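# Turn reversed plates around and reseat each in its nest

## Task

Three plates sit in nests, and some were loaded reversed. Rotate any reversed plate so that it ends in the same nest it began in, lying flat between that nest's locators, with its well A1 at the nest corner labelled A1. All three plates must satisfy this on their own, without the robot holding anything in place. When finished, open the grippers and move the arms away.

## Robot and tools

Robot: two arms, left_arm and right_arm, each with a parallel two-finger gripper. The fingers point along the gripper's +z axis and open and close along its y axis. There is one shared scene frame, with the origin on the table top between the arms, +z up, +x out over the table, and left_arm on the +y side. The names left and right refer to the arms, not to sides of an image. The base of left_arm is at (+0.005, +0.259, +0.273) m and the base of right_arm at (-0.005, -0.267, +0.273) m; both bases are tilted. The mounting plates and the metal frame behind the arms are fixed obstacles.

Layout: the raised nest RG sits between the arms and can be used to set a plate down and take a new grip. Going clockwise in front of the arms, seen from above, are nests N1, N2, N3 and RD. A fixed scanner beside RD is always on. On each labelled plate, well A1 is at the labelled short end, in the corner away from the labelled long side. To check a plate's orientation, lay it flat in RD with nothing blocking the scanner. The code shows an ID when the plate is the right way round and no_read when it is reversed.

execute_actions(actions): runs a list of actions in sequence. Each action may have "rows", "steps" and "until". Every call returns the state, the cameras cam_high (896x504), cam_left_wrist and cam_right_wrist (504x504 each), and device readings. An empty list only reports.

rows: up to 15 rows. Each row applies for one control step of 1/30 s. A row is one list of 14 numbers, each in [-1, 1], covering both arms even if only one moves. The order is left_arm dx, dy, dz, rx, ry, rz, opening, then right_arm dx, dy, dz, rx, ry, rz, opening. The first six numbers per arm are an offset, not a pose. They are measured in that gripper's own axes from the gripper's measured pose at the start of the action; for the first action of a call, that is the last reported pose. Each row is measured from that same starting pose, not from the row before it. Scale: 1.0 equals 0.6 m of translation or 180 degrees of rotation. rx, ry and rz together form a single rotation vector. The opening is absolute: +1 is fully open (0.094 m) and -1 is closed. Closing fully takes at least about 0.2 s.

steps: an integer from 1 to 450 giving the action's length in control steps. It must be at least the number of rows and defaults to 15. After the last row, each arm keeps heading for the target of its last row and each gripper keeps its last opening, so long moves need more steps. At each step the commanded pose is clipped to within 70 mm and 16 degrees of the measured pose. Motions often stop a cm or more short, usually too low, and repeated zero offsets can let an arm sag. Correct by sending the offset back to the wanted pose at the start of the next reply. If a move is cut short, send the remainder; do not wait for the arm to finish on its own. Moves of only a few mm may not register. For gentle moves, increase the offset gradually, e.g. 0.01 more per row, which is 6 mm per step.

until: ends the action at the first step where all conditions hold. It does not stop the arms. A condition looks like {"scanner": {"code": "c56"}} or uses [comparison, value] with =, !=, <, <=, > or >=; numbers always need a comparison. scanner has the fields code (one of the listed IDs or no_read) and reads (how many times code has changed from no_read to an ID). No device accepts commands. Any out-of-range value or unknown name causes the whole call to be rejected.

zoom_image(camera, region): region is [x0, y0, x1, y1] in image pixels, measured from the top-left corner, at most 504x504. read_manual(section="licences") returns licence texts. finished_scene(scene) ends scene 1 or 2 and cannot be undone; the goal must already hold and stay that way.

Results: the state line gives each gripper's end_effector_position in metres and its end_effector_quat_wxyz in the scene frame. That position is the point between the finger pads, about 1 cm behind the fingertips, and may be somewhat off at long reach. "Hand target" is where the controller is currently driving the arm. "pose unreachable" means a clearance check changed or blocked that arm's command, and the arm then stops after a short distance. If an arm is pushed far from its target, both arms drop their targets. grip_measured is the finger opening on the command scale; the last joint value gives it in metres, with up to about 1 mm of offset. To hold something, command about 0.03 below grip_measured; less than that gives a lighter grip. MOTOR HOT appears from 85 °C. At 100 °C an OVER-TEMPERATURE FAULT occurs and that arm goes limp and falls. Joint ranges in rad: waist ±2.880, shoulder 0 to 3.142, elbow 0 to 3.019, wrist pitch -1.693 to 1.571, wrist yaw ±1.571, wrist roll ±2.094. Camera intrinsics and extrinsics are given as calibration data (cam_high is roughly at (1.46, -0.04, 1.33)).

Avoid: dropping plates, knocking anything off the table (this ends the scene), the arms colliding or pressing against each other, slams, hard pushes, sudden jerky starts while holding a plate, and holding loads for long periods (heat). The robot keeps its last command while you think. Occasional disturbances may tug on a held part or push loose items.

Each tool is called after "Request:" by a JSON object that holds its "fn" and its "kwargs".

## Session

Request:
{"fn": "execute_actions", "kwargs": {"actions": []}}

Scene clock: 0.00 s.
left_arm: end_effector_position=(+0.2754, +0.6752, +0.2859) grip_measured=+1.000 end_effector_quat_wxyz=(+0.376, -0.315, +0.846, +0.208) | right_arm: end_effector_position=(+0.2556, -0.4628, +0.3931) grip_measured=+1.000 end_effector_quat_wxyz=(+0.180, -0.520, +0.813, -0.190)
Joint positions: left_arm=[1.044 0.783 0.422 0.3   0.335 0.136 0.094] | right_arm=[-0.359  0.033  0.54  -0.978 -0.015 -1.764  0.094]
Joint velocities: left_arm=[-0.005 -0.015  0.012  0.002  0.051  0.022  0.   ] | right_arm=[-0.005 -0.015 -0.007 -0.002 -0.007 -0.022  0.   ]
Hand target (left_arm): +0.281, +0.682, +0.295; +0.384, -0.310, +0.843, +0.215
Hand target (right_arm): +0.261, -0.470, +0.410; +0.186, -0.516, +0.810, -0.206
scanner: code=no_read reads=0
camera_calibration (this result's frames):
cam_left_wrist: T_world_to_cam=[[0.68707, -0.715957, -0.123859, 0.32981], [-0.719852, -0.647572, -0.249928, 0.711844], [0.0987301, 0.260878, -0.96031, 0.19724], [0, 0, 0, 1]] pos_world=[0.266346, 0.645644, 0.408171]
cam_right_wrist: T_world_to_cam=[[0.787439, -0.391191, 0.476349, -0.56765], [-0.596763, -0.677306, 0.430269, -0.330267], [0.154317, -0.623078, -0.766785, 0.0957829], [0, 0, 0, 1]] pos_world=[0.235118, -0.386071, 0.485948]

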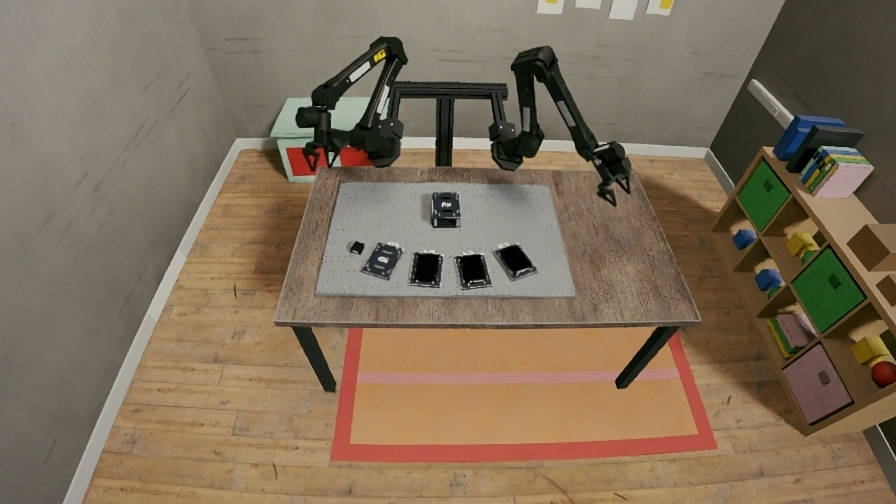

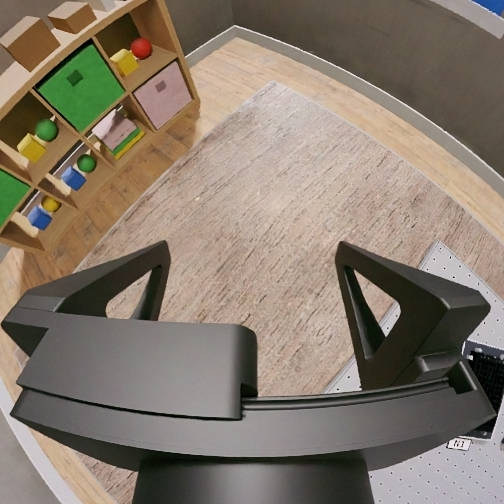

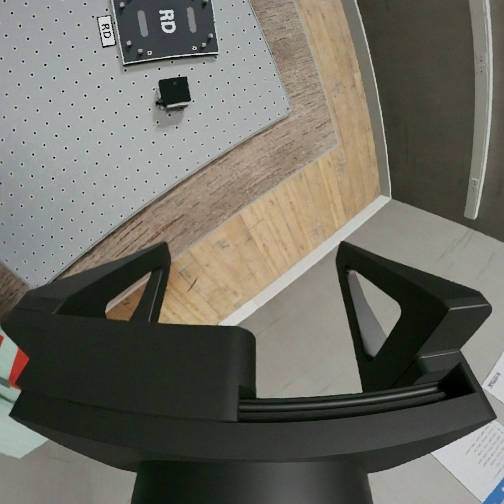

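Request:
{"fn": "zoom_image", "kwargs": {"camera": "cam_high", "region": [340, 230, 550, 300]}}

Region (340, 230, 550, 300) of cam_high's 896x504 image, scaled by 2.400, with more detail than that image has.

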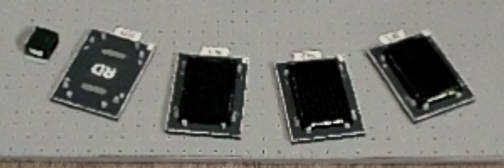

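Request:
{"fn": "execute_actions", "kwargs": {"actions": [{"rows":[[0.352,-0.631,-0.105,0.083,0.271,0.087,1,-0.957,0.332,0.422,-0.137,0.109,0.299,1]],"steps":90}]}}

Scene clock: 4.17 s.
left_arm: end_effector_position=(+0.3832, +0.2838, +0.1184) grip_measured=+1.000 end_effector_quat_wxyz=(-0.009, -0.191, +0.981, +0.003) | right_arm: end_effector_position=(+0.4491, +0.1197, +0.1337) grip_measured=+1.000 end_effector_quat_wxyz=(-0.008, -0.094, +0.995, +0.024)
Joint positions: left_arm=[-0.203  1.43   0.653 -0.377 -0.467 -0.351  0.094] | right_arm=[ 0.904  2.261  1.499 -0.788  0.579  0.533  0.094]
Joint velocities: left_arm=[ 0.005  0.024 -0.027  0.002 -0.066  0.037  0.   ] | right_arm=[-0.015 -0.005  0.002 -0.017  0.007 -0.081  0.   ]
Hand target (left_arm): +0.392, +0.290, +0.122; +0.002, -0.205, +0.979, +0.005
Hand target (right_arm): +0.459, +0.117, +0.136; -0.006, -0.080, +0.997, +0.023
Off the commanded pose (left_arm): 0.013 m, 2 deg.
Off the commanded pose (right_arm): 0.012 m, 3 deg.
scanner: code=no_read reads=0
camera_calibration (this result's frames):
cam_left_wrist: T_world_to_cam=[[0.367692, -0.929859, -0.0128602, 0.124748], [-0.740931, -0.301286, 0.600206, 0.303293], [-0.561982, -0.211163, -0.799742, 0.496071], [0, 0, 0, 1]] pos_world=[0.457634, 0.312128, 0.216295]
cam_right_wrist: T_world_to_cam=[[0.184871, -0.980252, -0.0702047, 0.0455774], [-0.785295, -0.190297, 0.589151, 0.296414], [-0.590876, -0.0537855, -0.804968, 0.501554], [0, 0, 0, 1]] pos_world=[0.520703, 0.12806, 0.232302]

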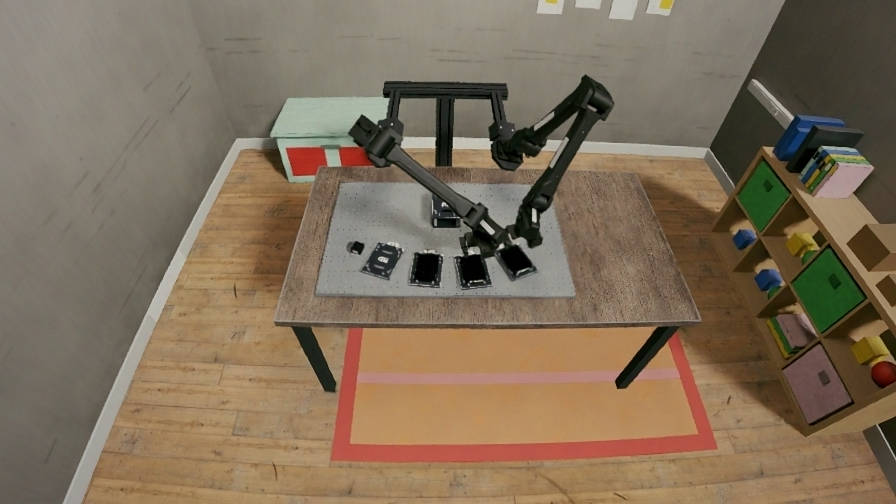

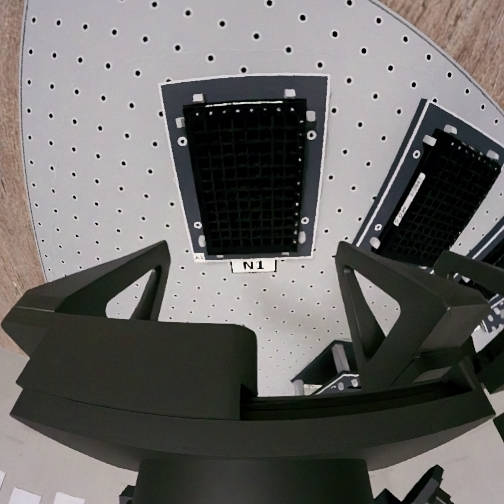

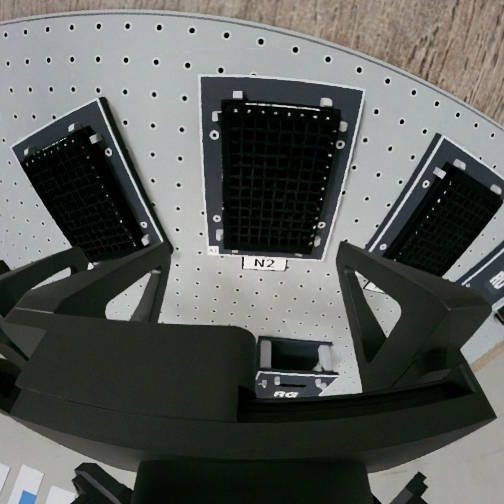

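Request:
{"fn": "execute_actions", "kwargs": {"actions": [{"rows":[[-0.04,0.005,0.095,0,0,-0.016,1,-0.028,-0.02,0.105,0.015,0,0.008,1]],"steps":35}]}}

Scene clock: 5.67 s.
left_arm: end_effector_position=(+0.3929, +0.2944, +0.0570) grip_measured=+1.000 end_effector_quat_wxyz=(-0.025, -0.216, +0.976, +0.007) | right_arm: end_effector_position=(+0.4477, +0.1014, +0.0517) grip_measured=+1.000 end_effector_quat_wxyz=(-0.027, -0.082, +0.996, -0.013)
Joint positions: left_arm=[-0.106  1.615  0.719 -0.251 -0.43  -0.319  0.094] | right_arm=[ 0.814  2.387  1.535 -0.724  0.616  0.499  0.094]
Joint velocities: left_arm=[-0.005 -0.005 -0.017 -0.017  0.037  0.007  0.   ] | right_arm=[-0.015 -0.005  0.002 -0.002 -0.037 -0.051  0.   ]
Hand target (left_arm): +0.404, +0.295, +0.061; -0.010, -0.216, +0.976, +0.004
Hand target (right_arm): +0.467, +0.112, +0.070; -0.005, -0.081, +0.997, -0.001
Off the commanded pose (left_arm): 0.011 m, 2 deg.
Off the commanded pose (right_arm): 0.029 m, 3 deg.
scanner: code=no_read reads=0
camera_calibration (this result's frames):
cam_left_wrist: T_world_to_cam=[[0.413846, -0.909933, -0.0274447, 0.107091], [-0.705198, -0.339504, 0.622441, 0.346475], [-0.575697, -0.238241, -0.782185, 0.466993], [0, 0, 0, 1]] pos_world=[0.468861, 0.326332, 0.152554]
cam_right_wrist: T_world_to_cam=[[0.161717, -0.986837, -0.000871143, 0.0295998], [-0.769473, -0.12665, 0.625996, 0.324679], [-0.617866, -0.100564, -0.779826, 0.449361], [0, 0, 0, 1]] pos_world=[0.52269, 0.11552, 0.147201]

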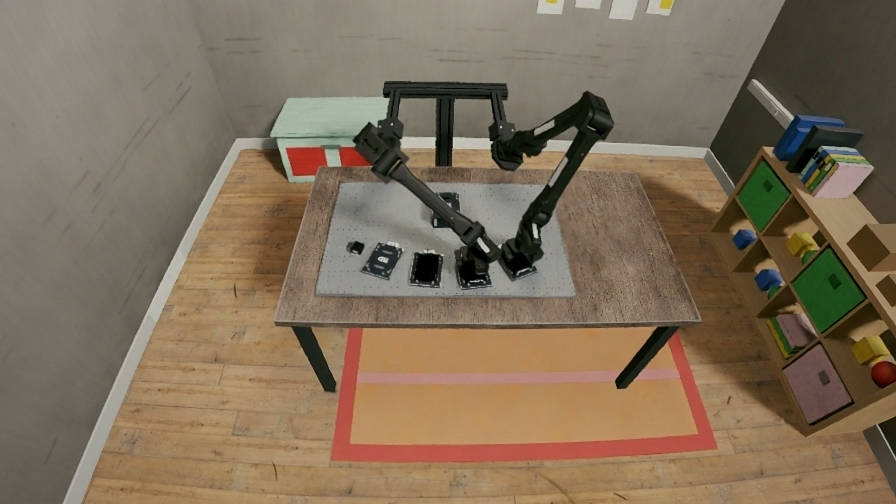

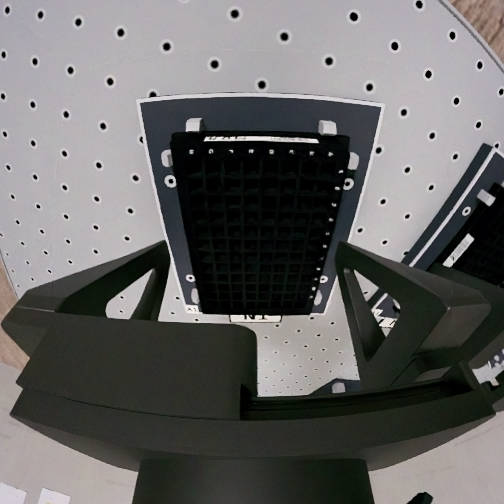

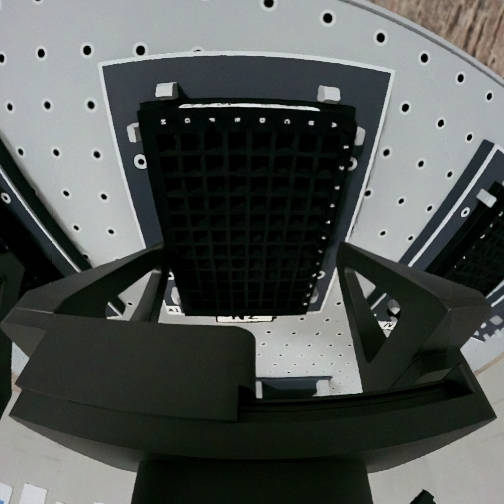

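Request:
{"fn": "execute_actions", "kwargs": {"actions": [{"rows":[[-0.01,-0.005,0.01,0,-0.01,0,1,-0.02,0.008,-0.02,0,-0.015,0,1],[-0.01,-0.005,0.02,0,-0.01,0,1,-0.02,0.008,-0.02,0,-0.015,0,1],[-0.01,-0.005,0.028,0,-0.01,0,1,-0.02,0.008,-0.02,0,-0.015,0,1]],"steps":25}]}}

Scene clock: 6.87 s.
left_arm: end_effector_position=(+0.3953, +0.2898, +0.0430) grip_measured=+1.000 end_effector_quat_wxyz=(-0.014, -0.214, +0.977, +0.009) | right_arm: end_effector_position=(+0.4507, +0.1011, +0.0520) grip_measured=+1.000 end_effector_quat_wxyz=(-0.019, -0.080, +0.996, -0.017)
Joint positions: left_arm=[-0.105  1.662  0.721 -0.184 -0.435 -0.304  0.094] | right_arm=[ 0.816  2.387  1.535 -0.714  0.631  0.499  0.094]
Joint velocities: left_arm=[-0.015 -0.005  0.007  0.012 -0.081  0.066  0.   ] | right_arm=[-0.015 -0.015 -0.007 -0.002  0.037  0.007  0.   ]
Hand target (left_arm): +0.399, +0.294, +0.040; -0.010, -0.216, +0.976, +0.011
Hand target (right_arm): +0.459, +0.108, +0.063; -0.004, -0.082, +0.997, -0.011
Off the commanded pose (left_arm): 0.006 m, 1 deg.
Off the commanded pose (right_arm): 0.016 m, 2 deg.
scanner: code=no_read reads=0
camera_calibration (this result's frames):
cam_left_wrist: T_world_to_cam=[[0.409498, -0.911926, -0.0264953, 0.10383], [-0.71878, -0.340379, 0.606215, 0.361625], [-0.561842, -0.229199, -0.794859, 0.44875], [0, 0, 0, 1]] pos_world=[0.469538, 0.320628, 0.140221]
cam_right_wrist: T_world_to_cam=[[0.157674, -0.987454, 0.00854329, 0.0302552], [-0.780137, -0.119257, 0.614137, 0.331497], [-0.605413, -0.103498, -0.789153, 0.4466], [0, 0, 0, 1]] pos_world=[0.52422, 0.115631, 0.148593]

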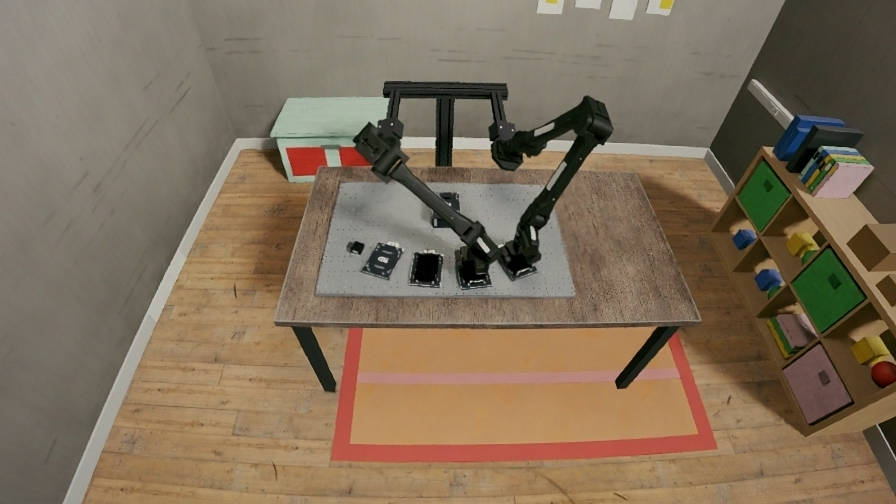

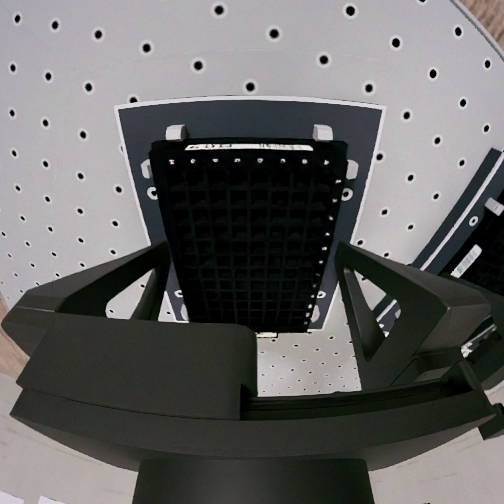

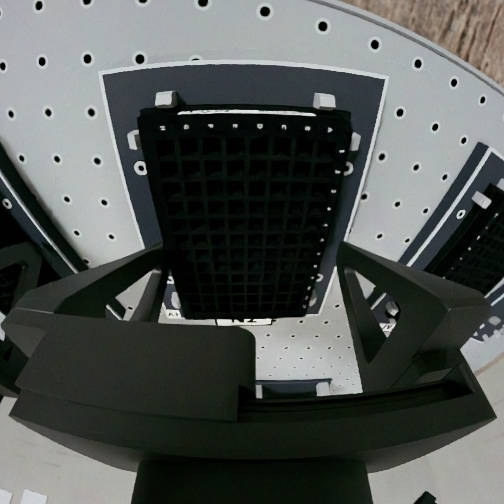

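Request:
{"fn": "execute_actions", "kwargs": {"actions": [{"rows":[[-0.005,0.006,0.013,0,0,0,1,-0.005,0.01,0.006,0,0,0,1]],"steps":20},{"rows":[[0,0,0,0,0,0,0.85,0,0,0,0,0,0,0.85],[0,0,0,0,0,0,0.8,0,0,0,0,0,0,0.8],[0,0,0,0,0,0,0.76,0,0,0,0,0,0,0.76],[0,0,0,0,0,0,0.73,0,0,0,0,0,0,0.73]],"steps":18}]}}

Scene clock: 8.50 s.
left_arm: end_effector_position=(+0.3935, +0.2916, +0.0402) grip_measured=+0.758 end_effector_quat_wxyz=(-0.017, -0.213, +0.977, +0.007) | right_arm: end_effector_position=(+0.4466, +0.1047, +0.0489) grip_measured=+0.763 end_effector_quat_wxyz=(-0.022, -0.082, +0.996, -0.013)
Joint positions: left_arm=[-0.095  1.666  0.721 -0.181 -0.426 -0.295  0.083] | right_arm=[ 0.818  2.395  1.536 -0.71   0.621  0.499  0.083]
Joint velocities: left_arm=[ 0.005 -0.005  0.002  0.007 -0.066  0.022  0.001] | right_arm=[-0.024 -0.005  0.012 -0.012 -0.037 -0.037 -0.   ]
Hand target (left_arm): +0.393, +0.292, +0.040; -0.017, -0.213, +0.977, +0.008
Hand target (right_arm): +0.447, +0.102, +0.048; -0.022, -0.082, +0.996, -0.018
Off the commanded pose (left_arm): 0.001 m, 0 deg.
Off the commanded pose (right_arm): 0.003 m, 1 deg.
scanner: code=no_read reads=0
camera_calibration (this result's frames):
cam_left_wrist: T_world_to_cam=[[0.40793, -0.912715, -0.0233425, 0.106855], [-0.716393, -0.335826, 0.611557, 0.360176], [-0.566016, -0.23275, -0.790856, 0.448401], [0, 0, 0, 1]] pos_world=[0.46824, 0.32285, 0.136847]
cam_right_wrist: T_world_to_cam=[[0.160714, -0.987001, 0.000491505, 0.0334833], [-0.775133, -0.125907, 0.619126, 0.328818], [-0.611016, -0.099883, -0.785292, 0.443906], [0, 0, 0, 1]] pos_world=[0.52073, 0.118787, 0.144999]

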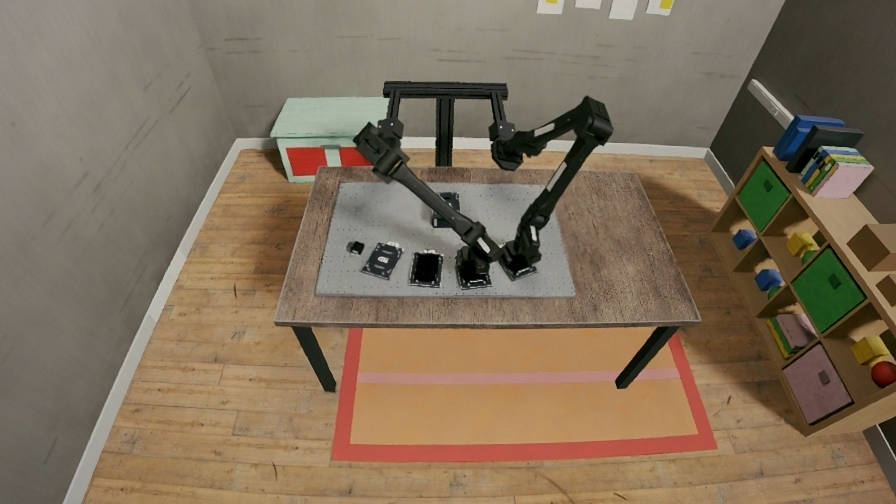

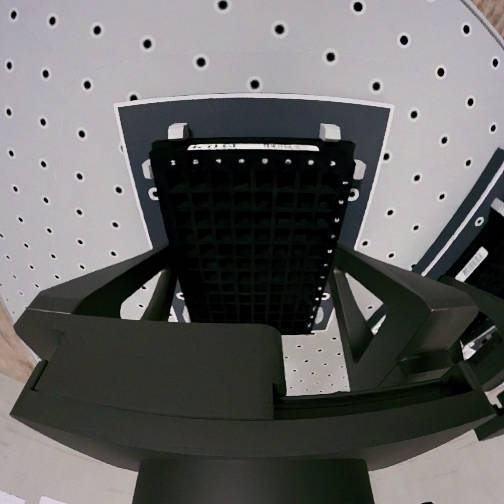

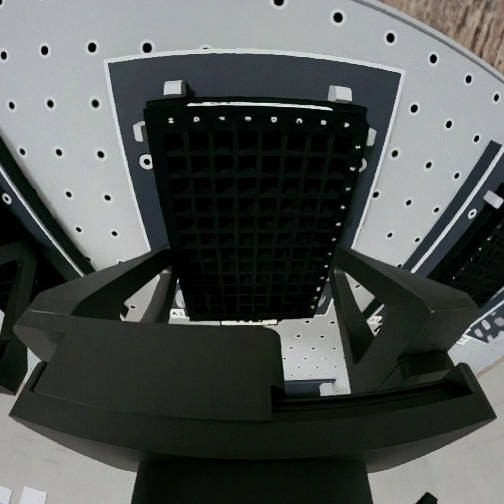

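Request:
{"fn": "execute_actions", "kwargs": {"actions": [{"rows":[[0,0,-0.01,0,0,0,0.72,0,0,-0.01,0,0,0,0.72],[0,0,-0.02,0,0,0,0.72,0,0,-0.02,0,0,0,0.72],[0,0,-0.03,0,0,0,0.72,0,0,-0.03,0,0,0,0.72],[0,0,-0.04,0,0,0,0.72,0,0,-0.04,0,0,0,0.72],[0,0,-0.05,0,0,0,0.72,0,0,-0.05,0,0,0,0.72],[0,0,-0.06,0,0,0,0.72,0,0,-0.06,0,0,0,0.72],[0,0,-0.07,0,0,0,0.72,0,0,-0.07,0,0,0,0.72],[0,0,-0.08,0,0,0,0.72,0,0,-0.08,0,0,0,0.72],[0,0,-0.09,0,0,0,0.72,0,0,-0.09,0,0,0,0.72],[0,0,-0.10,0,0,0,0.72,0,0,-0.10,0,0,0,0.72]],"steps":25},
{"rows":[[0.02,0.007,0,0,0,0,0.72,0.01,-0.03,0,0,0,0,0.72],[0.04,0.014,0,0,0,0,0.72,0.025,-0.06,0,0,0,0,0.72],[0.06,0.021,0,0,0,0,0.72,0.04,-0.09,0,0,0,0,0.72],[0.08,0.028,0,0,0,0,0.72,0.055,-0.12,0,0,0,0,0.72],[0.10,0.035,0,0,0,0,0.72,0.07,-0.15,0,0,0,0,0.72],[0.12,0.042,0,0,0,0,0.72,0.085,-0.18,0,0,0,0,0.72],[0.14,0.049,0,0,0,0,0.72,0.10,-0.21,0,0,0,0,0.72],[0.16,0.056,0,0,0,0,0.72,0.115,-0.24,0,0,0,0,0.72],[0.18,0.063,0,0,0,0,0.72,0.13,-0.27,0,0,0,0,0.72],[0.20,0.07,0,0,0,0,0.72,0.145,-0.30,0,0,0,0,0.72],[0.225,0.077,0,0,0,0,0.72,0.16,-0.33,0,0,0,0,0.72],[0.25,0.084,0,0,0,0,0.72,0.175,-0.36,0,0,0,0,0.72],[0.275,0.091,0,0,0,0,0.72,0.19,-0.39,0,0,0,0,0.72],[0.30,0.10,0,0,0,0,0.72,0.20,-0.42,0,0,0,0,0.72],[0.323,0.108,0,0,0,0,0.72,0.205,-0.433,0,0,0,0,0.72]],"steps":35},
{"rows":[[0,0,0,0,0,-0.04,0.72,0.03,-0.01,0,0,0,0.04,0.72],[0,0,0,0,0,-0.08,0.72,0.06,-0.02,0,0,0,0.08,0.72],[0,0,0,0,0,-0.12,0.72,0.09,-0.03,0,0,0,0.12,0.72],[0,0,0,0,0,-0.363,0.72,0.12,-0.04,0,0,0,0.5,0.72],[0,0,0,0,0,-0.363,0.72,0.15,-0.05,0,0,0,0.5,0.72],[0,0,0,0,0,-0.363,0.72,0.18,-0.06,0,0,0,0.5,0.72],[0,0,0,0,0,-0.363,0.72,0.21,-0.07,0,0,0,0.5,0.72],[0,0,0,0,0,-0.363,0.72,0.24,-0.08,0,0,0,0.5,0.72],[0,0,0,0,0,-0.363,0.72,0.27,-0.09,0,0,0,0.5,0.72],[0,0,0,0,0,-0.363,0.72,0.30,-0.10,0,0,0,0.5,0.72]],"steps":50}]}}

Scene clock: 13.70 s.
left_arm: end_effector_position=(+0.1928, +0.2777, +0.1005) grip_measured=+0.758 end_effector_quat_wxyz=(-0.008, -0.708, +0.706, +0.015) | right_arm: end_effector_position=(+0.1995, -0.2701, +0.1310) grip_measured=+0.763 end_effector_quat_wxyz=(-0.003, +0.647, +0.761, -0.038)
Joint positions: left_arm=[-0.154  1.398  0.148  0.103 -0.455 -1.496  0.083] | right_arm=[ 0.38   1.309  0.225 -0.208  0.578  1.559  0.083]
Joint velocities: left_arm=[-0.005  0.005  0.007  0.012 -0.051  0.007  0.   ] | right_arm=[ 0.024  0.005 -0.012  0.022  0.022  0.007 -0.   ]
Hand target (left_arm): +0.190, +0.275, +0.101; +0.013, +0.705, -0.709, -0.018
Hand target (right_arm): +0.203, -0.268, +0.132; -0.001, +0.650, +0.759, -0.038
Off the commanded pose (left_arm): 0.004 m, 1 deg.
Off the commanded pose (right_arm): 0.004 m, 1 deg.
scanner: code=no_read reads=0
camera_calibration (this result's frames):
cam_left_wrist: T_world_to_cam=[[0.999335, -0.00589967, -0.0359702, -0.18717], [0.0159815, -0.815995, 0.577838, 0.170335], [-0.0327606, -0.578029, -0.815358, 0.374836], [0, 0, 0, 1]] pos_world=[0.196603, 0.354555, 0.200467]
cam_right_wrist: T_world_to_cam=[[-0.986496, -0.15878, 0.0401929, 0.150537], [-0.111731, 0.831812, 0.543696, 0.175517], [-0.119761, 0.531863, -0.838319, 0.399527], [0, 0, 0, 1]] pos_world=[0.215963, -0.334588, 0.233453]

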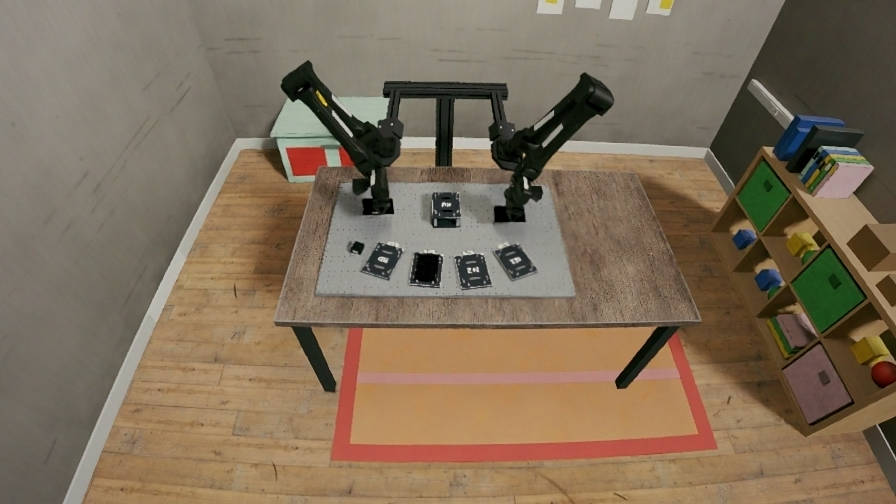

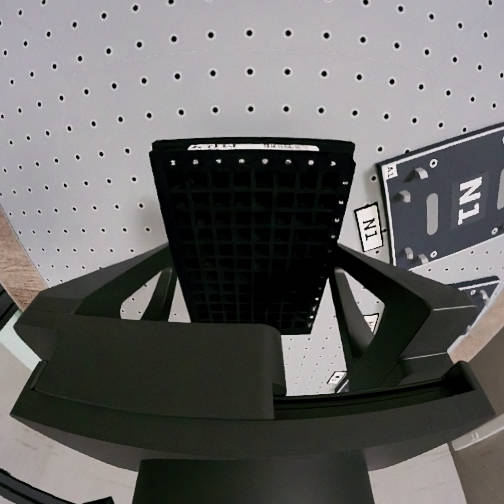

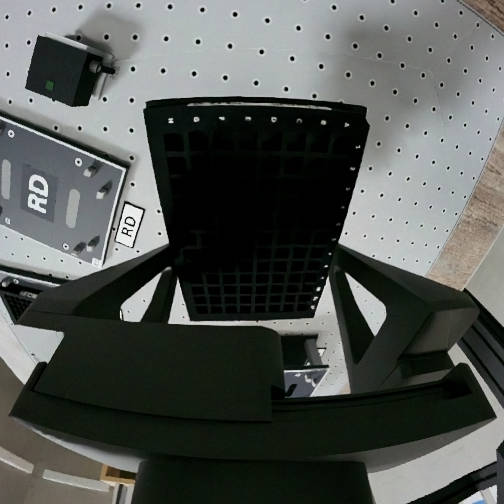

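Request:
{"fn": "execute_actions", "kwargs": {"actions": [{"rows":[[0,0,0.012,0.01,0.008,0,0.72,0,0,0.017,-0.02,0.02,0,0.72],[0,0,0.024,0.01,0.008,0,0.72,0,0,0.034,-0.02,0.02,0,0.72],[0,0,0.036,0.01,0.008,0,0.72,0,0,0.051,-0.02,0.02,0,0.72],[0,0,0.048,0.01,0.008,0,0.72,0,0,0.068,-0.02,0.02,0,0.72],[0,0,0.06,0.01,0.008,0,0.72,0,0,0.085,-0.02,0.02,0,0.72],[0,0,0.072,0.01,0.008,0,0.72,0,0,0.102,-0.02,0.02,0,0.72],[0,0,0.084,0.01,0.008,0,0.72,0,0,0.119,-0.02,0.02,0,0.72],[0,0,0.096,0.01,0.008,0,0.72,0,0,0.136,-0.02,0.02,0,0.72],[0,0,0.108,0.01,0.008,0,0.72,0,0,0.153,-0.02,0.02,0,0.72],[0,0,0.119,0.01,0.008,0,0.72,0,0,0.168,-0.02,0.02,0,0.72]],"steps":35},{"rows":[[0,0,0.005,0,0,0,0.72,0,0,0.005,0,0,0,0.72],[0,0,0.009,0,0,0,0.72,0,0,0.009,0,0,0,0.72],[0,0,0.013,0,0,0,0.72,0,0,0.013,0,0,0,0.72],[0,0,0.016,0,0,0,0.72,0,0,0.016,0,0,0,0.72]],"steps":22}]}}

Scene clock: 16.33 s.
left_arm: end_effector_position=(+0.1933, +0.2747, +0.0240) grip_measured=+0.758 end_effector_quat_wxyz=(-0.008, -0.708, +0.706, -0.004) | right_arm: end_effector_position=(+0.1950, -0.2760, +0.0226) grip_measured=+0.763 end_effector_quat_wxyz=(-0.003, +0.649, +0.761, +0.004)
Joint positions: left_arm=[ 0.016  1.901  0.222  0.622 -0.347 -1.322  0.083] | right_arm=[0.058 1.909 0.252 0.584 0.388 1.196 0.083]
Joint velocities: left_arm=[-0.005 -0.015 -0.007  0.002 -0.037  0.022 -0.   ] | right_arm=[-0.005 -0.015  0.022  0.002 -0.022  0.051  0.   ]
Hand target (left_arm): +0.191, +0.275, +0.018; +0.011, +0.708, -0.706, +0.002
Hand target (right_arm): +0.194, -0.276, +0.014; -0.006, +0.648, +0.762, +0.002
Off the commanded pose (left_arm): 0.007 m, 0 deg.
Off the commanded pose (right_arm): 0.008 m, 0 deg.
scanner: code=no_read reads=0
camera_calibration (this result's frames):
cam_left_wrist: T_world_to_cam=[[0.999957, -0.00483487, -0.00794379, -0.191535], [0.000898955, -0.799965, 0.600046, 0.210091], [-0.00925589, -0.600027, -0.799926, 0.311846], [0, 0, 0, 1]] pos_world=[0.194225, 0.354255, 0.121867]
cam_right_wrist: T_world_to_cam=[[-0.987341, -0.156728, -0.0243608, 0.15173], [-0.140871, 0.795934, 0.588766, 0.233541], [-0.0728865, 0.584744, -0.807937, 0.316076], [0, 0, 0, 1]] pos_world=[0.205746, -0.346926, 0.121565]

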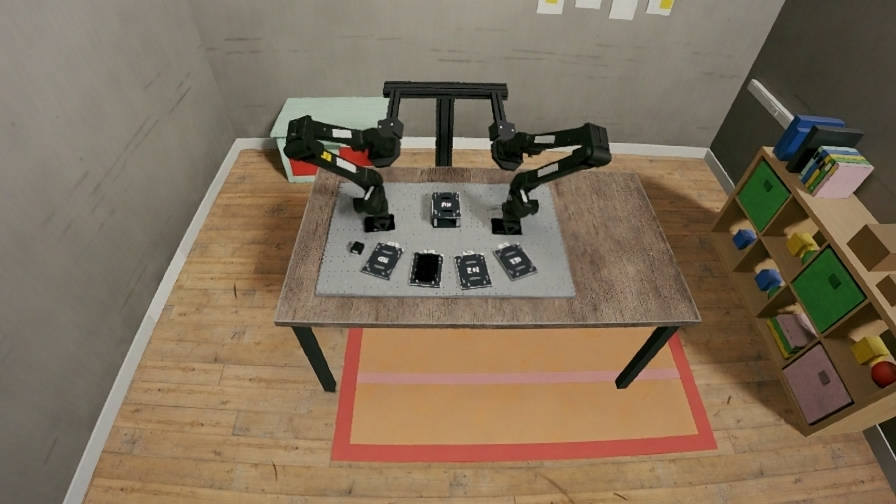

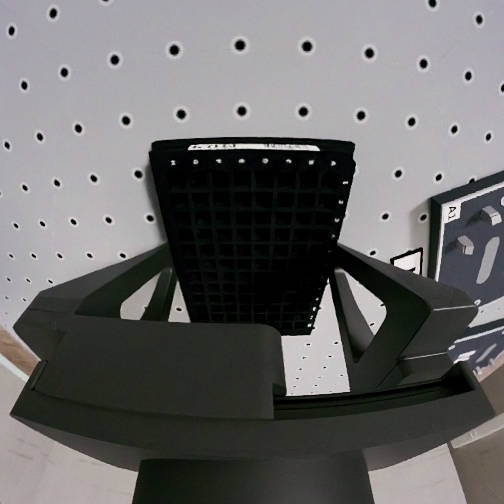

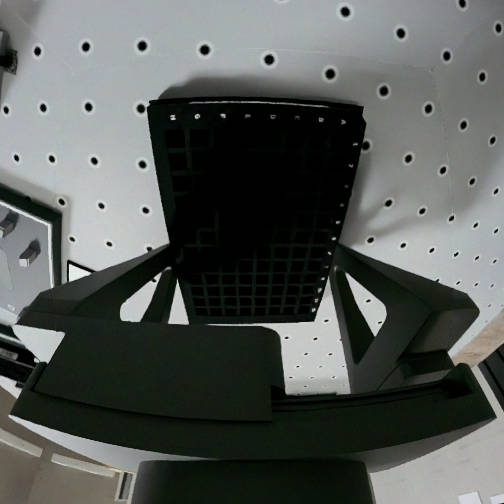

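Request:
{"fn": "execute_actions", "kwargs": {"actions": [{"rows":[[0,0,0,0,0,0,1,0,0,0,0,0,0,1]],"steps":10},{"rows":[[0.0,0,-0.06,0,0,0,1,-0.02,0,-0.06,0,0,0,1]],"steps":18},{"rows":[[0,0,0,0,0,0.5,1,0,0,0,0,0,-0.5,1]],"steps":40},{"rows":[[0,0,0,0,0,0.51,1,0,0,0,0,0,-0.51,1]],"steps":45}]}}

Scene clock: 20.50 s.
left_arm: end_effector_position=(+0.2051, +0.2730, +0.0536) grip_measured=+1.000 end_effector_quat_wxyz=(+0.009, +0.701, +0.713, -0.001) | right_arm: end_effector_position=(+0.2129, -0.2876, +0.0526) grip_measured=+1.000 end_effector_quat_wxyz=(-0.006, +0.750, -0.661, +0.005)
Joint positions: left_arm=[-0.058  1.717  0.195  0.458 -0.383  1.743  0.094] | right_arm=[ 0.083  1.689  0.236  0.386  0.405 -1.896  0.094]
Joint velocities: left_arm=[-0.005 -0.005 -0.007  0.002  0.066  0.051  0.   ] | right_arm=[ 0.005  0.015  0.007 -0.012 -0.022 -0.125  0.   ]
Hand target (left_arm): +0.205, +0.276, +0.055; +0.009, +0.704, +0.710, +0.002
Hand target (right_arm): +0.213, -0.290, +0.055; -0.007, +0.756, -0.654, +0.008
Off the commanded pose (left_arm): 0.003 m, 1 deg.
Off the commanded pose (right_arm): 0.004 m, 1 deg.
scanner: code=no_read reads=0
camera_calibration (this result's frames):
cam_left_wrist: T_world_to_cam=[[-0.999857, -0.00878806, -0.0144513, 0.208516], [-0.0155108, 0.81712, 0.576258, -0.245821], [0.00674429, 0.5764, -0.81714, 0.0110792], [0, 0, 0, 1]] pos_world=[0.204598, 0.196311, 0.153723]
cam_right_wrist: T_world_to_cam=[[0.992153, 0.124842, -0.00685098, -0.173008], [0.105493, -0.806457, 0.581805, -0.285242], [0.0671086, -0.577963, -0.813299, -0.0155232], [0, 0, 0, 1]] pos_world=[0.202783, -0.217409, 0.152145]

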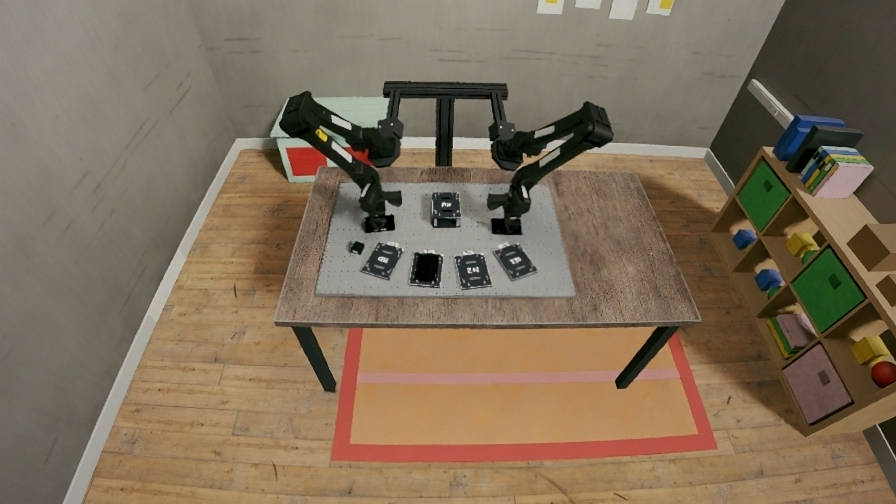

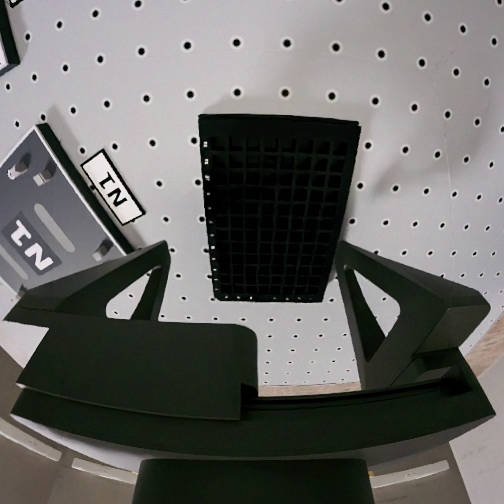

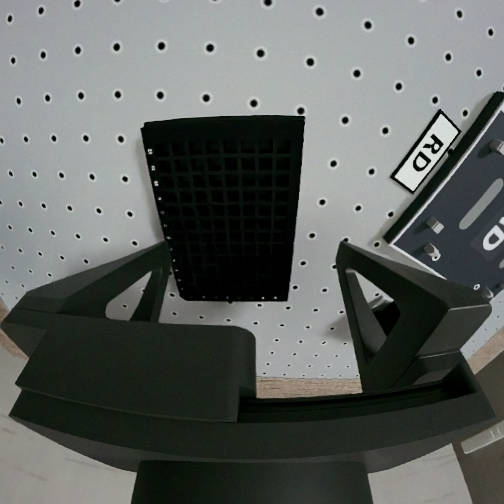

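Request:
{"fn": "execute_actions", "kwargs": {"actions": [{"rows":[[0,-0.02,0.02,0,0,0.005,1,-0.008,0.032,0.02,0,0,-0.01,1]],"steps":25}]}}

Scene clock: 21.57 s.
left_arm: end_effector_position=(+0.1962, +0.2707, +0.0404) grip_measured=+1.000 end_effector_quat_wxyz=(+0.008, +0.706, +0.708, -0.002) | right_arm: end_effector_position=(+0.2028, -0.2841, +0.0362) grip_measured=+1.000 end_effector_quat_wxyz=(-0.007, +0.757, -0.654, +0.010)
Joint positions: left_arm=[-0.034  1.826  0.196  0.572 -0.37   1.78   0.094] | right_arm=[ 0.06   1.82   0.232  0.541  0.396 -1.941  0.094]
Joint velocities: left_arm=[-0.024 -0.005 -0.012 -0.007 -0.051 -0.11   0.   ] | right_arm=[ 0.005 -0.005 -0.017  0.012  0.066 -0.022  0.   ]
Hand target (left_arm): +0.193, +0.272, +0.041; +0.008, +0.707, +0.707, -0.001
Hand target (right_arm): +0.193, -0.285, +0.040; -0.005, +0.761, -0.649, +0.005
Off the commanded pose (left_arm): 0.004 m, 0 deg.
Off the commanded pose (right_arm): 0.010 m, 1 deg.
scanner: code=no_read reads=0
camera_calibration (this result's frames):
cam_left_wrist: T_world_to_cam=[[-0.999898, 0.00610486, -0.0129054, 0.195306], [-0.00242763, 0.818091, 0.575084, -0.239234], [0.0140686, 0.575057, -0.817992, 0.000640954], [0, 0, 0, 1]] pos_world=[0.194696, 0.194154, 0.140624]
cam_right_wrist: T_world_to_cam=[[0.989572, 0.144029, 0.00192706, -0.15796], [0.115537, -0.801657, 0.586513, -0.272728], [0.0860199, -0.580174, -0.809937, -0.030783], [0, 0, 0, 1]] pos_world=[0.190471, -0.213743, 0.135331]

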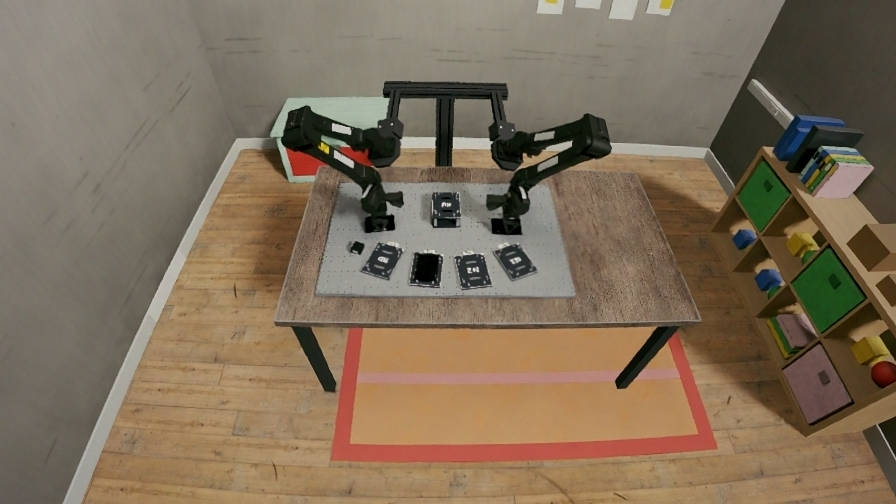

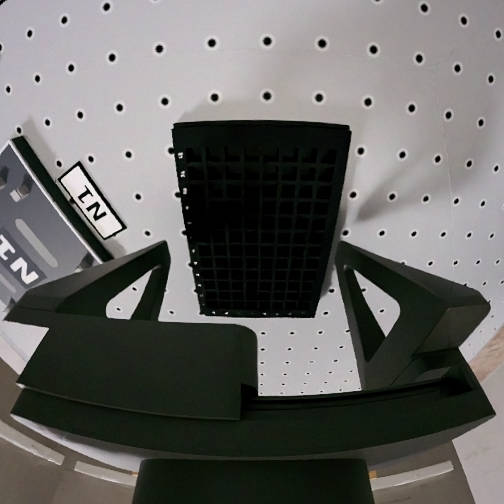

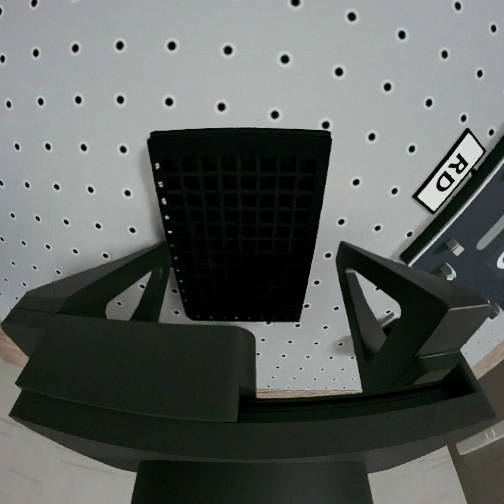

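Request:
{"fn": "execute_actions", "kwargs": {"actions": [{"rows":[[0,-0.009,0.01,0.005,0,0,1,0,0.03,-0.004,-0.008,0,0,1],[0,-0.009,0.02,0.005,0,0,1,0,0.03,-0.004,-0.008,0,0,1],[0,-0.009,0.032,0.005,0,0,1,0,0.015,-0.004,-0.008,0,0,1]],"steps":22}]}}

Scene clock: 23.77 s.
left_arm: end_effector_position=(+0.1924, +0.2684, +0.0223) grip_measured=+1.000 end_effector_quat_wxyz=(+0.003, +0.705, +0.709, -0.009) | right_arm: end_effector_position=(+0.1990, -0.2846, +0.0357) grip_measured=+1.000 end_effector_quat_wxyz=(-0.002, +0.758, -0.653, +0.005)
Joint positions: left_arm=[-0.008  1.926  0.228  0.631 -0.358  1.793  0.094] | right_arm=[ 0.057  1.822  0.231  0.53   0.399 -1.941  0.094]
Joint velocities: left_arm=[-0.015 -0.005 -0.017  0.007  0.007  0.066  0.   ] | right_arm=[-0.015 -0.005  0.002 -0.002  0.022  0.007  0.   ]
Hand target (left_arm): +0.191, +0.270, +0.021; +0.003, +0.706, +0.708, -0.008
Hand target (right_arm): +0.194, -0.285, +0.038; +0.002, +0.757, -0.654, +0.002
Off the commanded pose (left_arm): 0.003 m, 0 deg.
Off the commanded pose (right_arm): 0.006 m, 1 deg.
scanner: code=no_read reads=0
camera_calibration (this result's frames):
cam_left_wrist: T_world_to_cam=[[-0.999988, 0.00207749, 0.00432705, 0.192016], [0.0041818, 0.819604, 0.572915, -0.228594], [-0.00235624, 0.572927, -0.819603, -0.00901441], [0, 0, 0, 1]] pos_world=[0.192949, 0.192122, 0.122746]
cam_right_wrist: T_world_to_cam=[[0.989115, 0.146639, -0.0121736, -0.152732], [0.125879, -0.800432, 0.586057, -0.274017], [0.0761946, -0.581211, -0.810178, -0.0294677], [0, 0, 0, 1]] pos_world=[0.187808, -0.214063, 0.134856]

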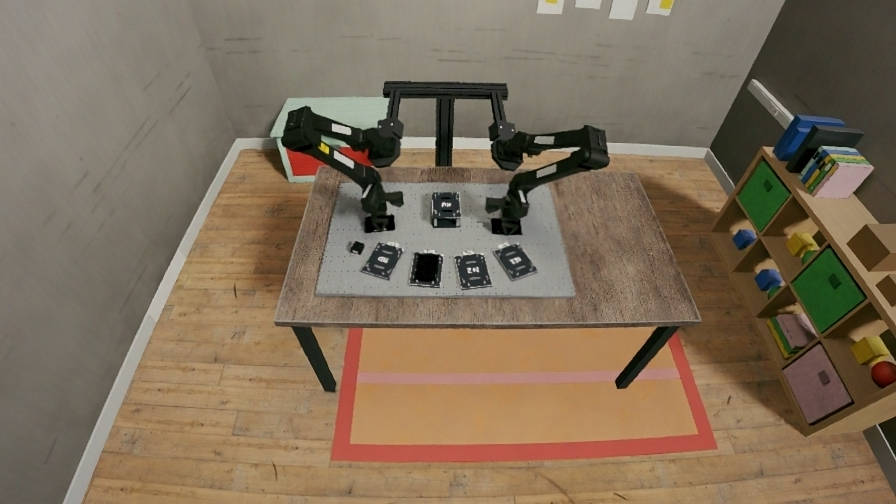

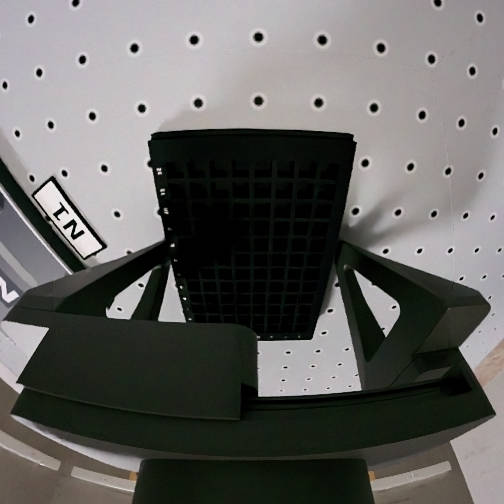

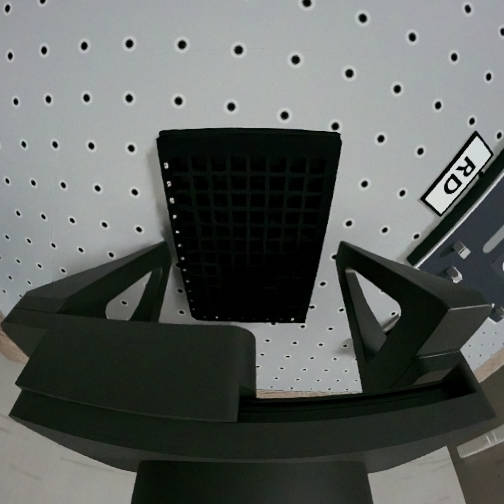

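Request:
{"fn": "execute_actions", "kwargs": {"actions": [{"rows":[[0,0,0.004,0,0,0,1,0,0.006,0.012,0,0,0,1],[0,0,0.004,0,0,0,1,0,0.006,0.026,0,0,0,1]],"steps":22},{"rows":[[0,0,0,0,0,0,0.85,0,0,0,0,0,0,0.85],[0,0,0,0,0,0,0.8,0,0,0,0,0,0,0.8],[0,0,0,0,0,0,0.76,0,0,0,0,0,0,0.76],[0,0,0,0,0,0,0.72,0,0,0,0,0,0,0.72]],"steps":15}]}}

Scene clock: 25.30 s.
left_arm: end_effector_position=(+0.1924, +0.2684, +0.0223) grip_measured=+0.779 end_effector_quat_wxyz=(+0.003, +0.705, +0.709, -0.009) | right_arm: end_effector_position=(+0.1977, -0.2840, +0.0206) grip_measured=+0.780 end_effector_quat_wxyz=(-0.003, +0.754, -0.657, +0.006)
Joint positions: left_arm=[-0.008  1.926  0.228  0.631 -0.358  1.793  0.084] | right_arm=[ 0.031  1.908  0.252  0.607  0.385 -1.955  0.084]
Joint velocities: left_arm=[-0.005 -0.015 -0.017 -0.012  0.066 -0.022 -0.001] | right_arm=[-0.005 -0.005 -0.032  0.007 -0.066  0.022 -0.   ]
Hand target (left_arm): +0.192, +0.268, +0.022; +0.003, +0.705, +0.709, -0.009
Hand target (right_arm): +0.196, -0.284, +0.021; -0.001, +0.754, -0.657, +0.005
Off the commanded pose (left_arm): 0.000 m, 0 deg.
Off the commanded pose (right_arm): 0.001 m, 0 deg.
scanner: code=no_read reads=0
camera_calibration (this result's frames):
cam_left_wrist: T_world_to_cam=[[-0.999988, 0.00207749, 0.00432705, 0.192016], [0.0041818, 0.819604, 0.572915, -0.228594], [-0.00235624, 0.572927, -0.819603, -0.00901441], [0, 0, 0, 1]] pos_world=[0.192949, 0.192122, 0.122746]
cam_right_wrist: T_world_to_cam=[[0.990843, 0.134689, -0.00947259, -0.155556], [0.114629, -0.802043, 0.586163, -0.262802], [0.0713524, -0.581881, -0.810138, -0.0404846], [0, 0, 0, 1]] pos_world=[0.187145, -0.213384, 0.119773]

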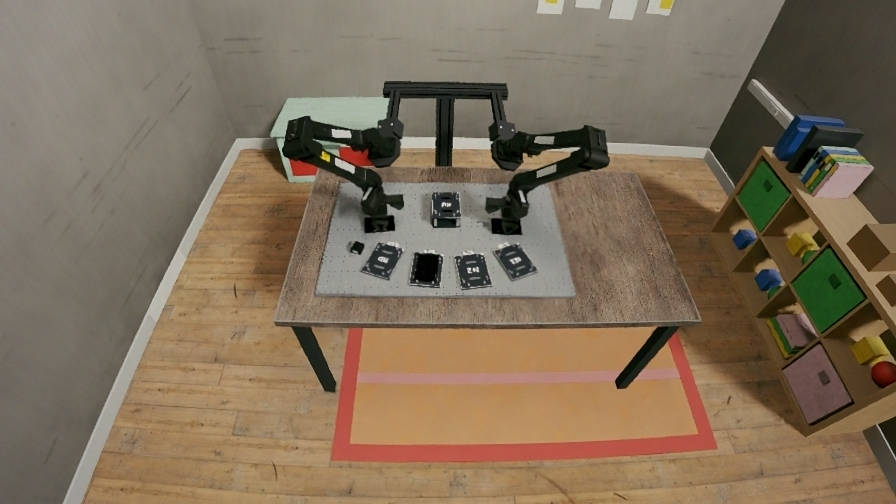

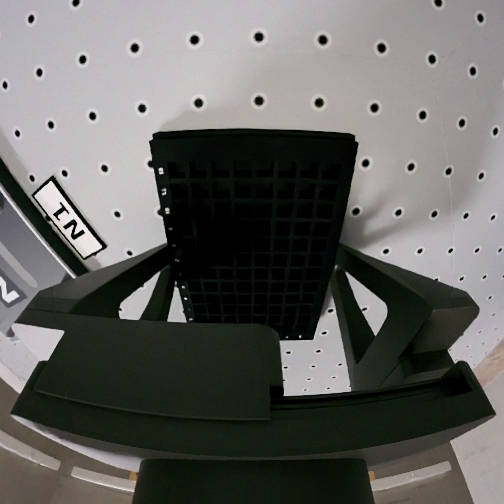

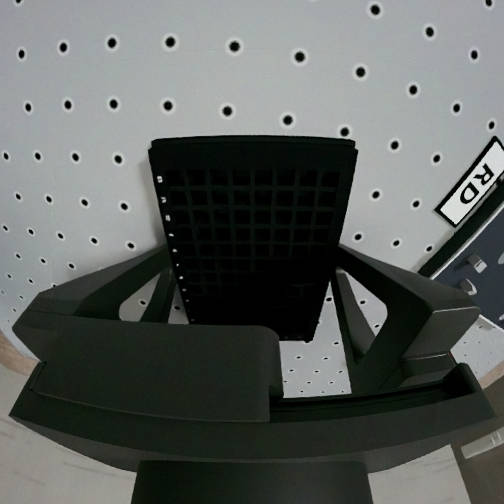

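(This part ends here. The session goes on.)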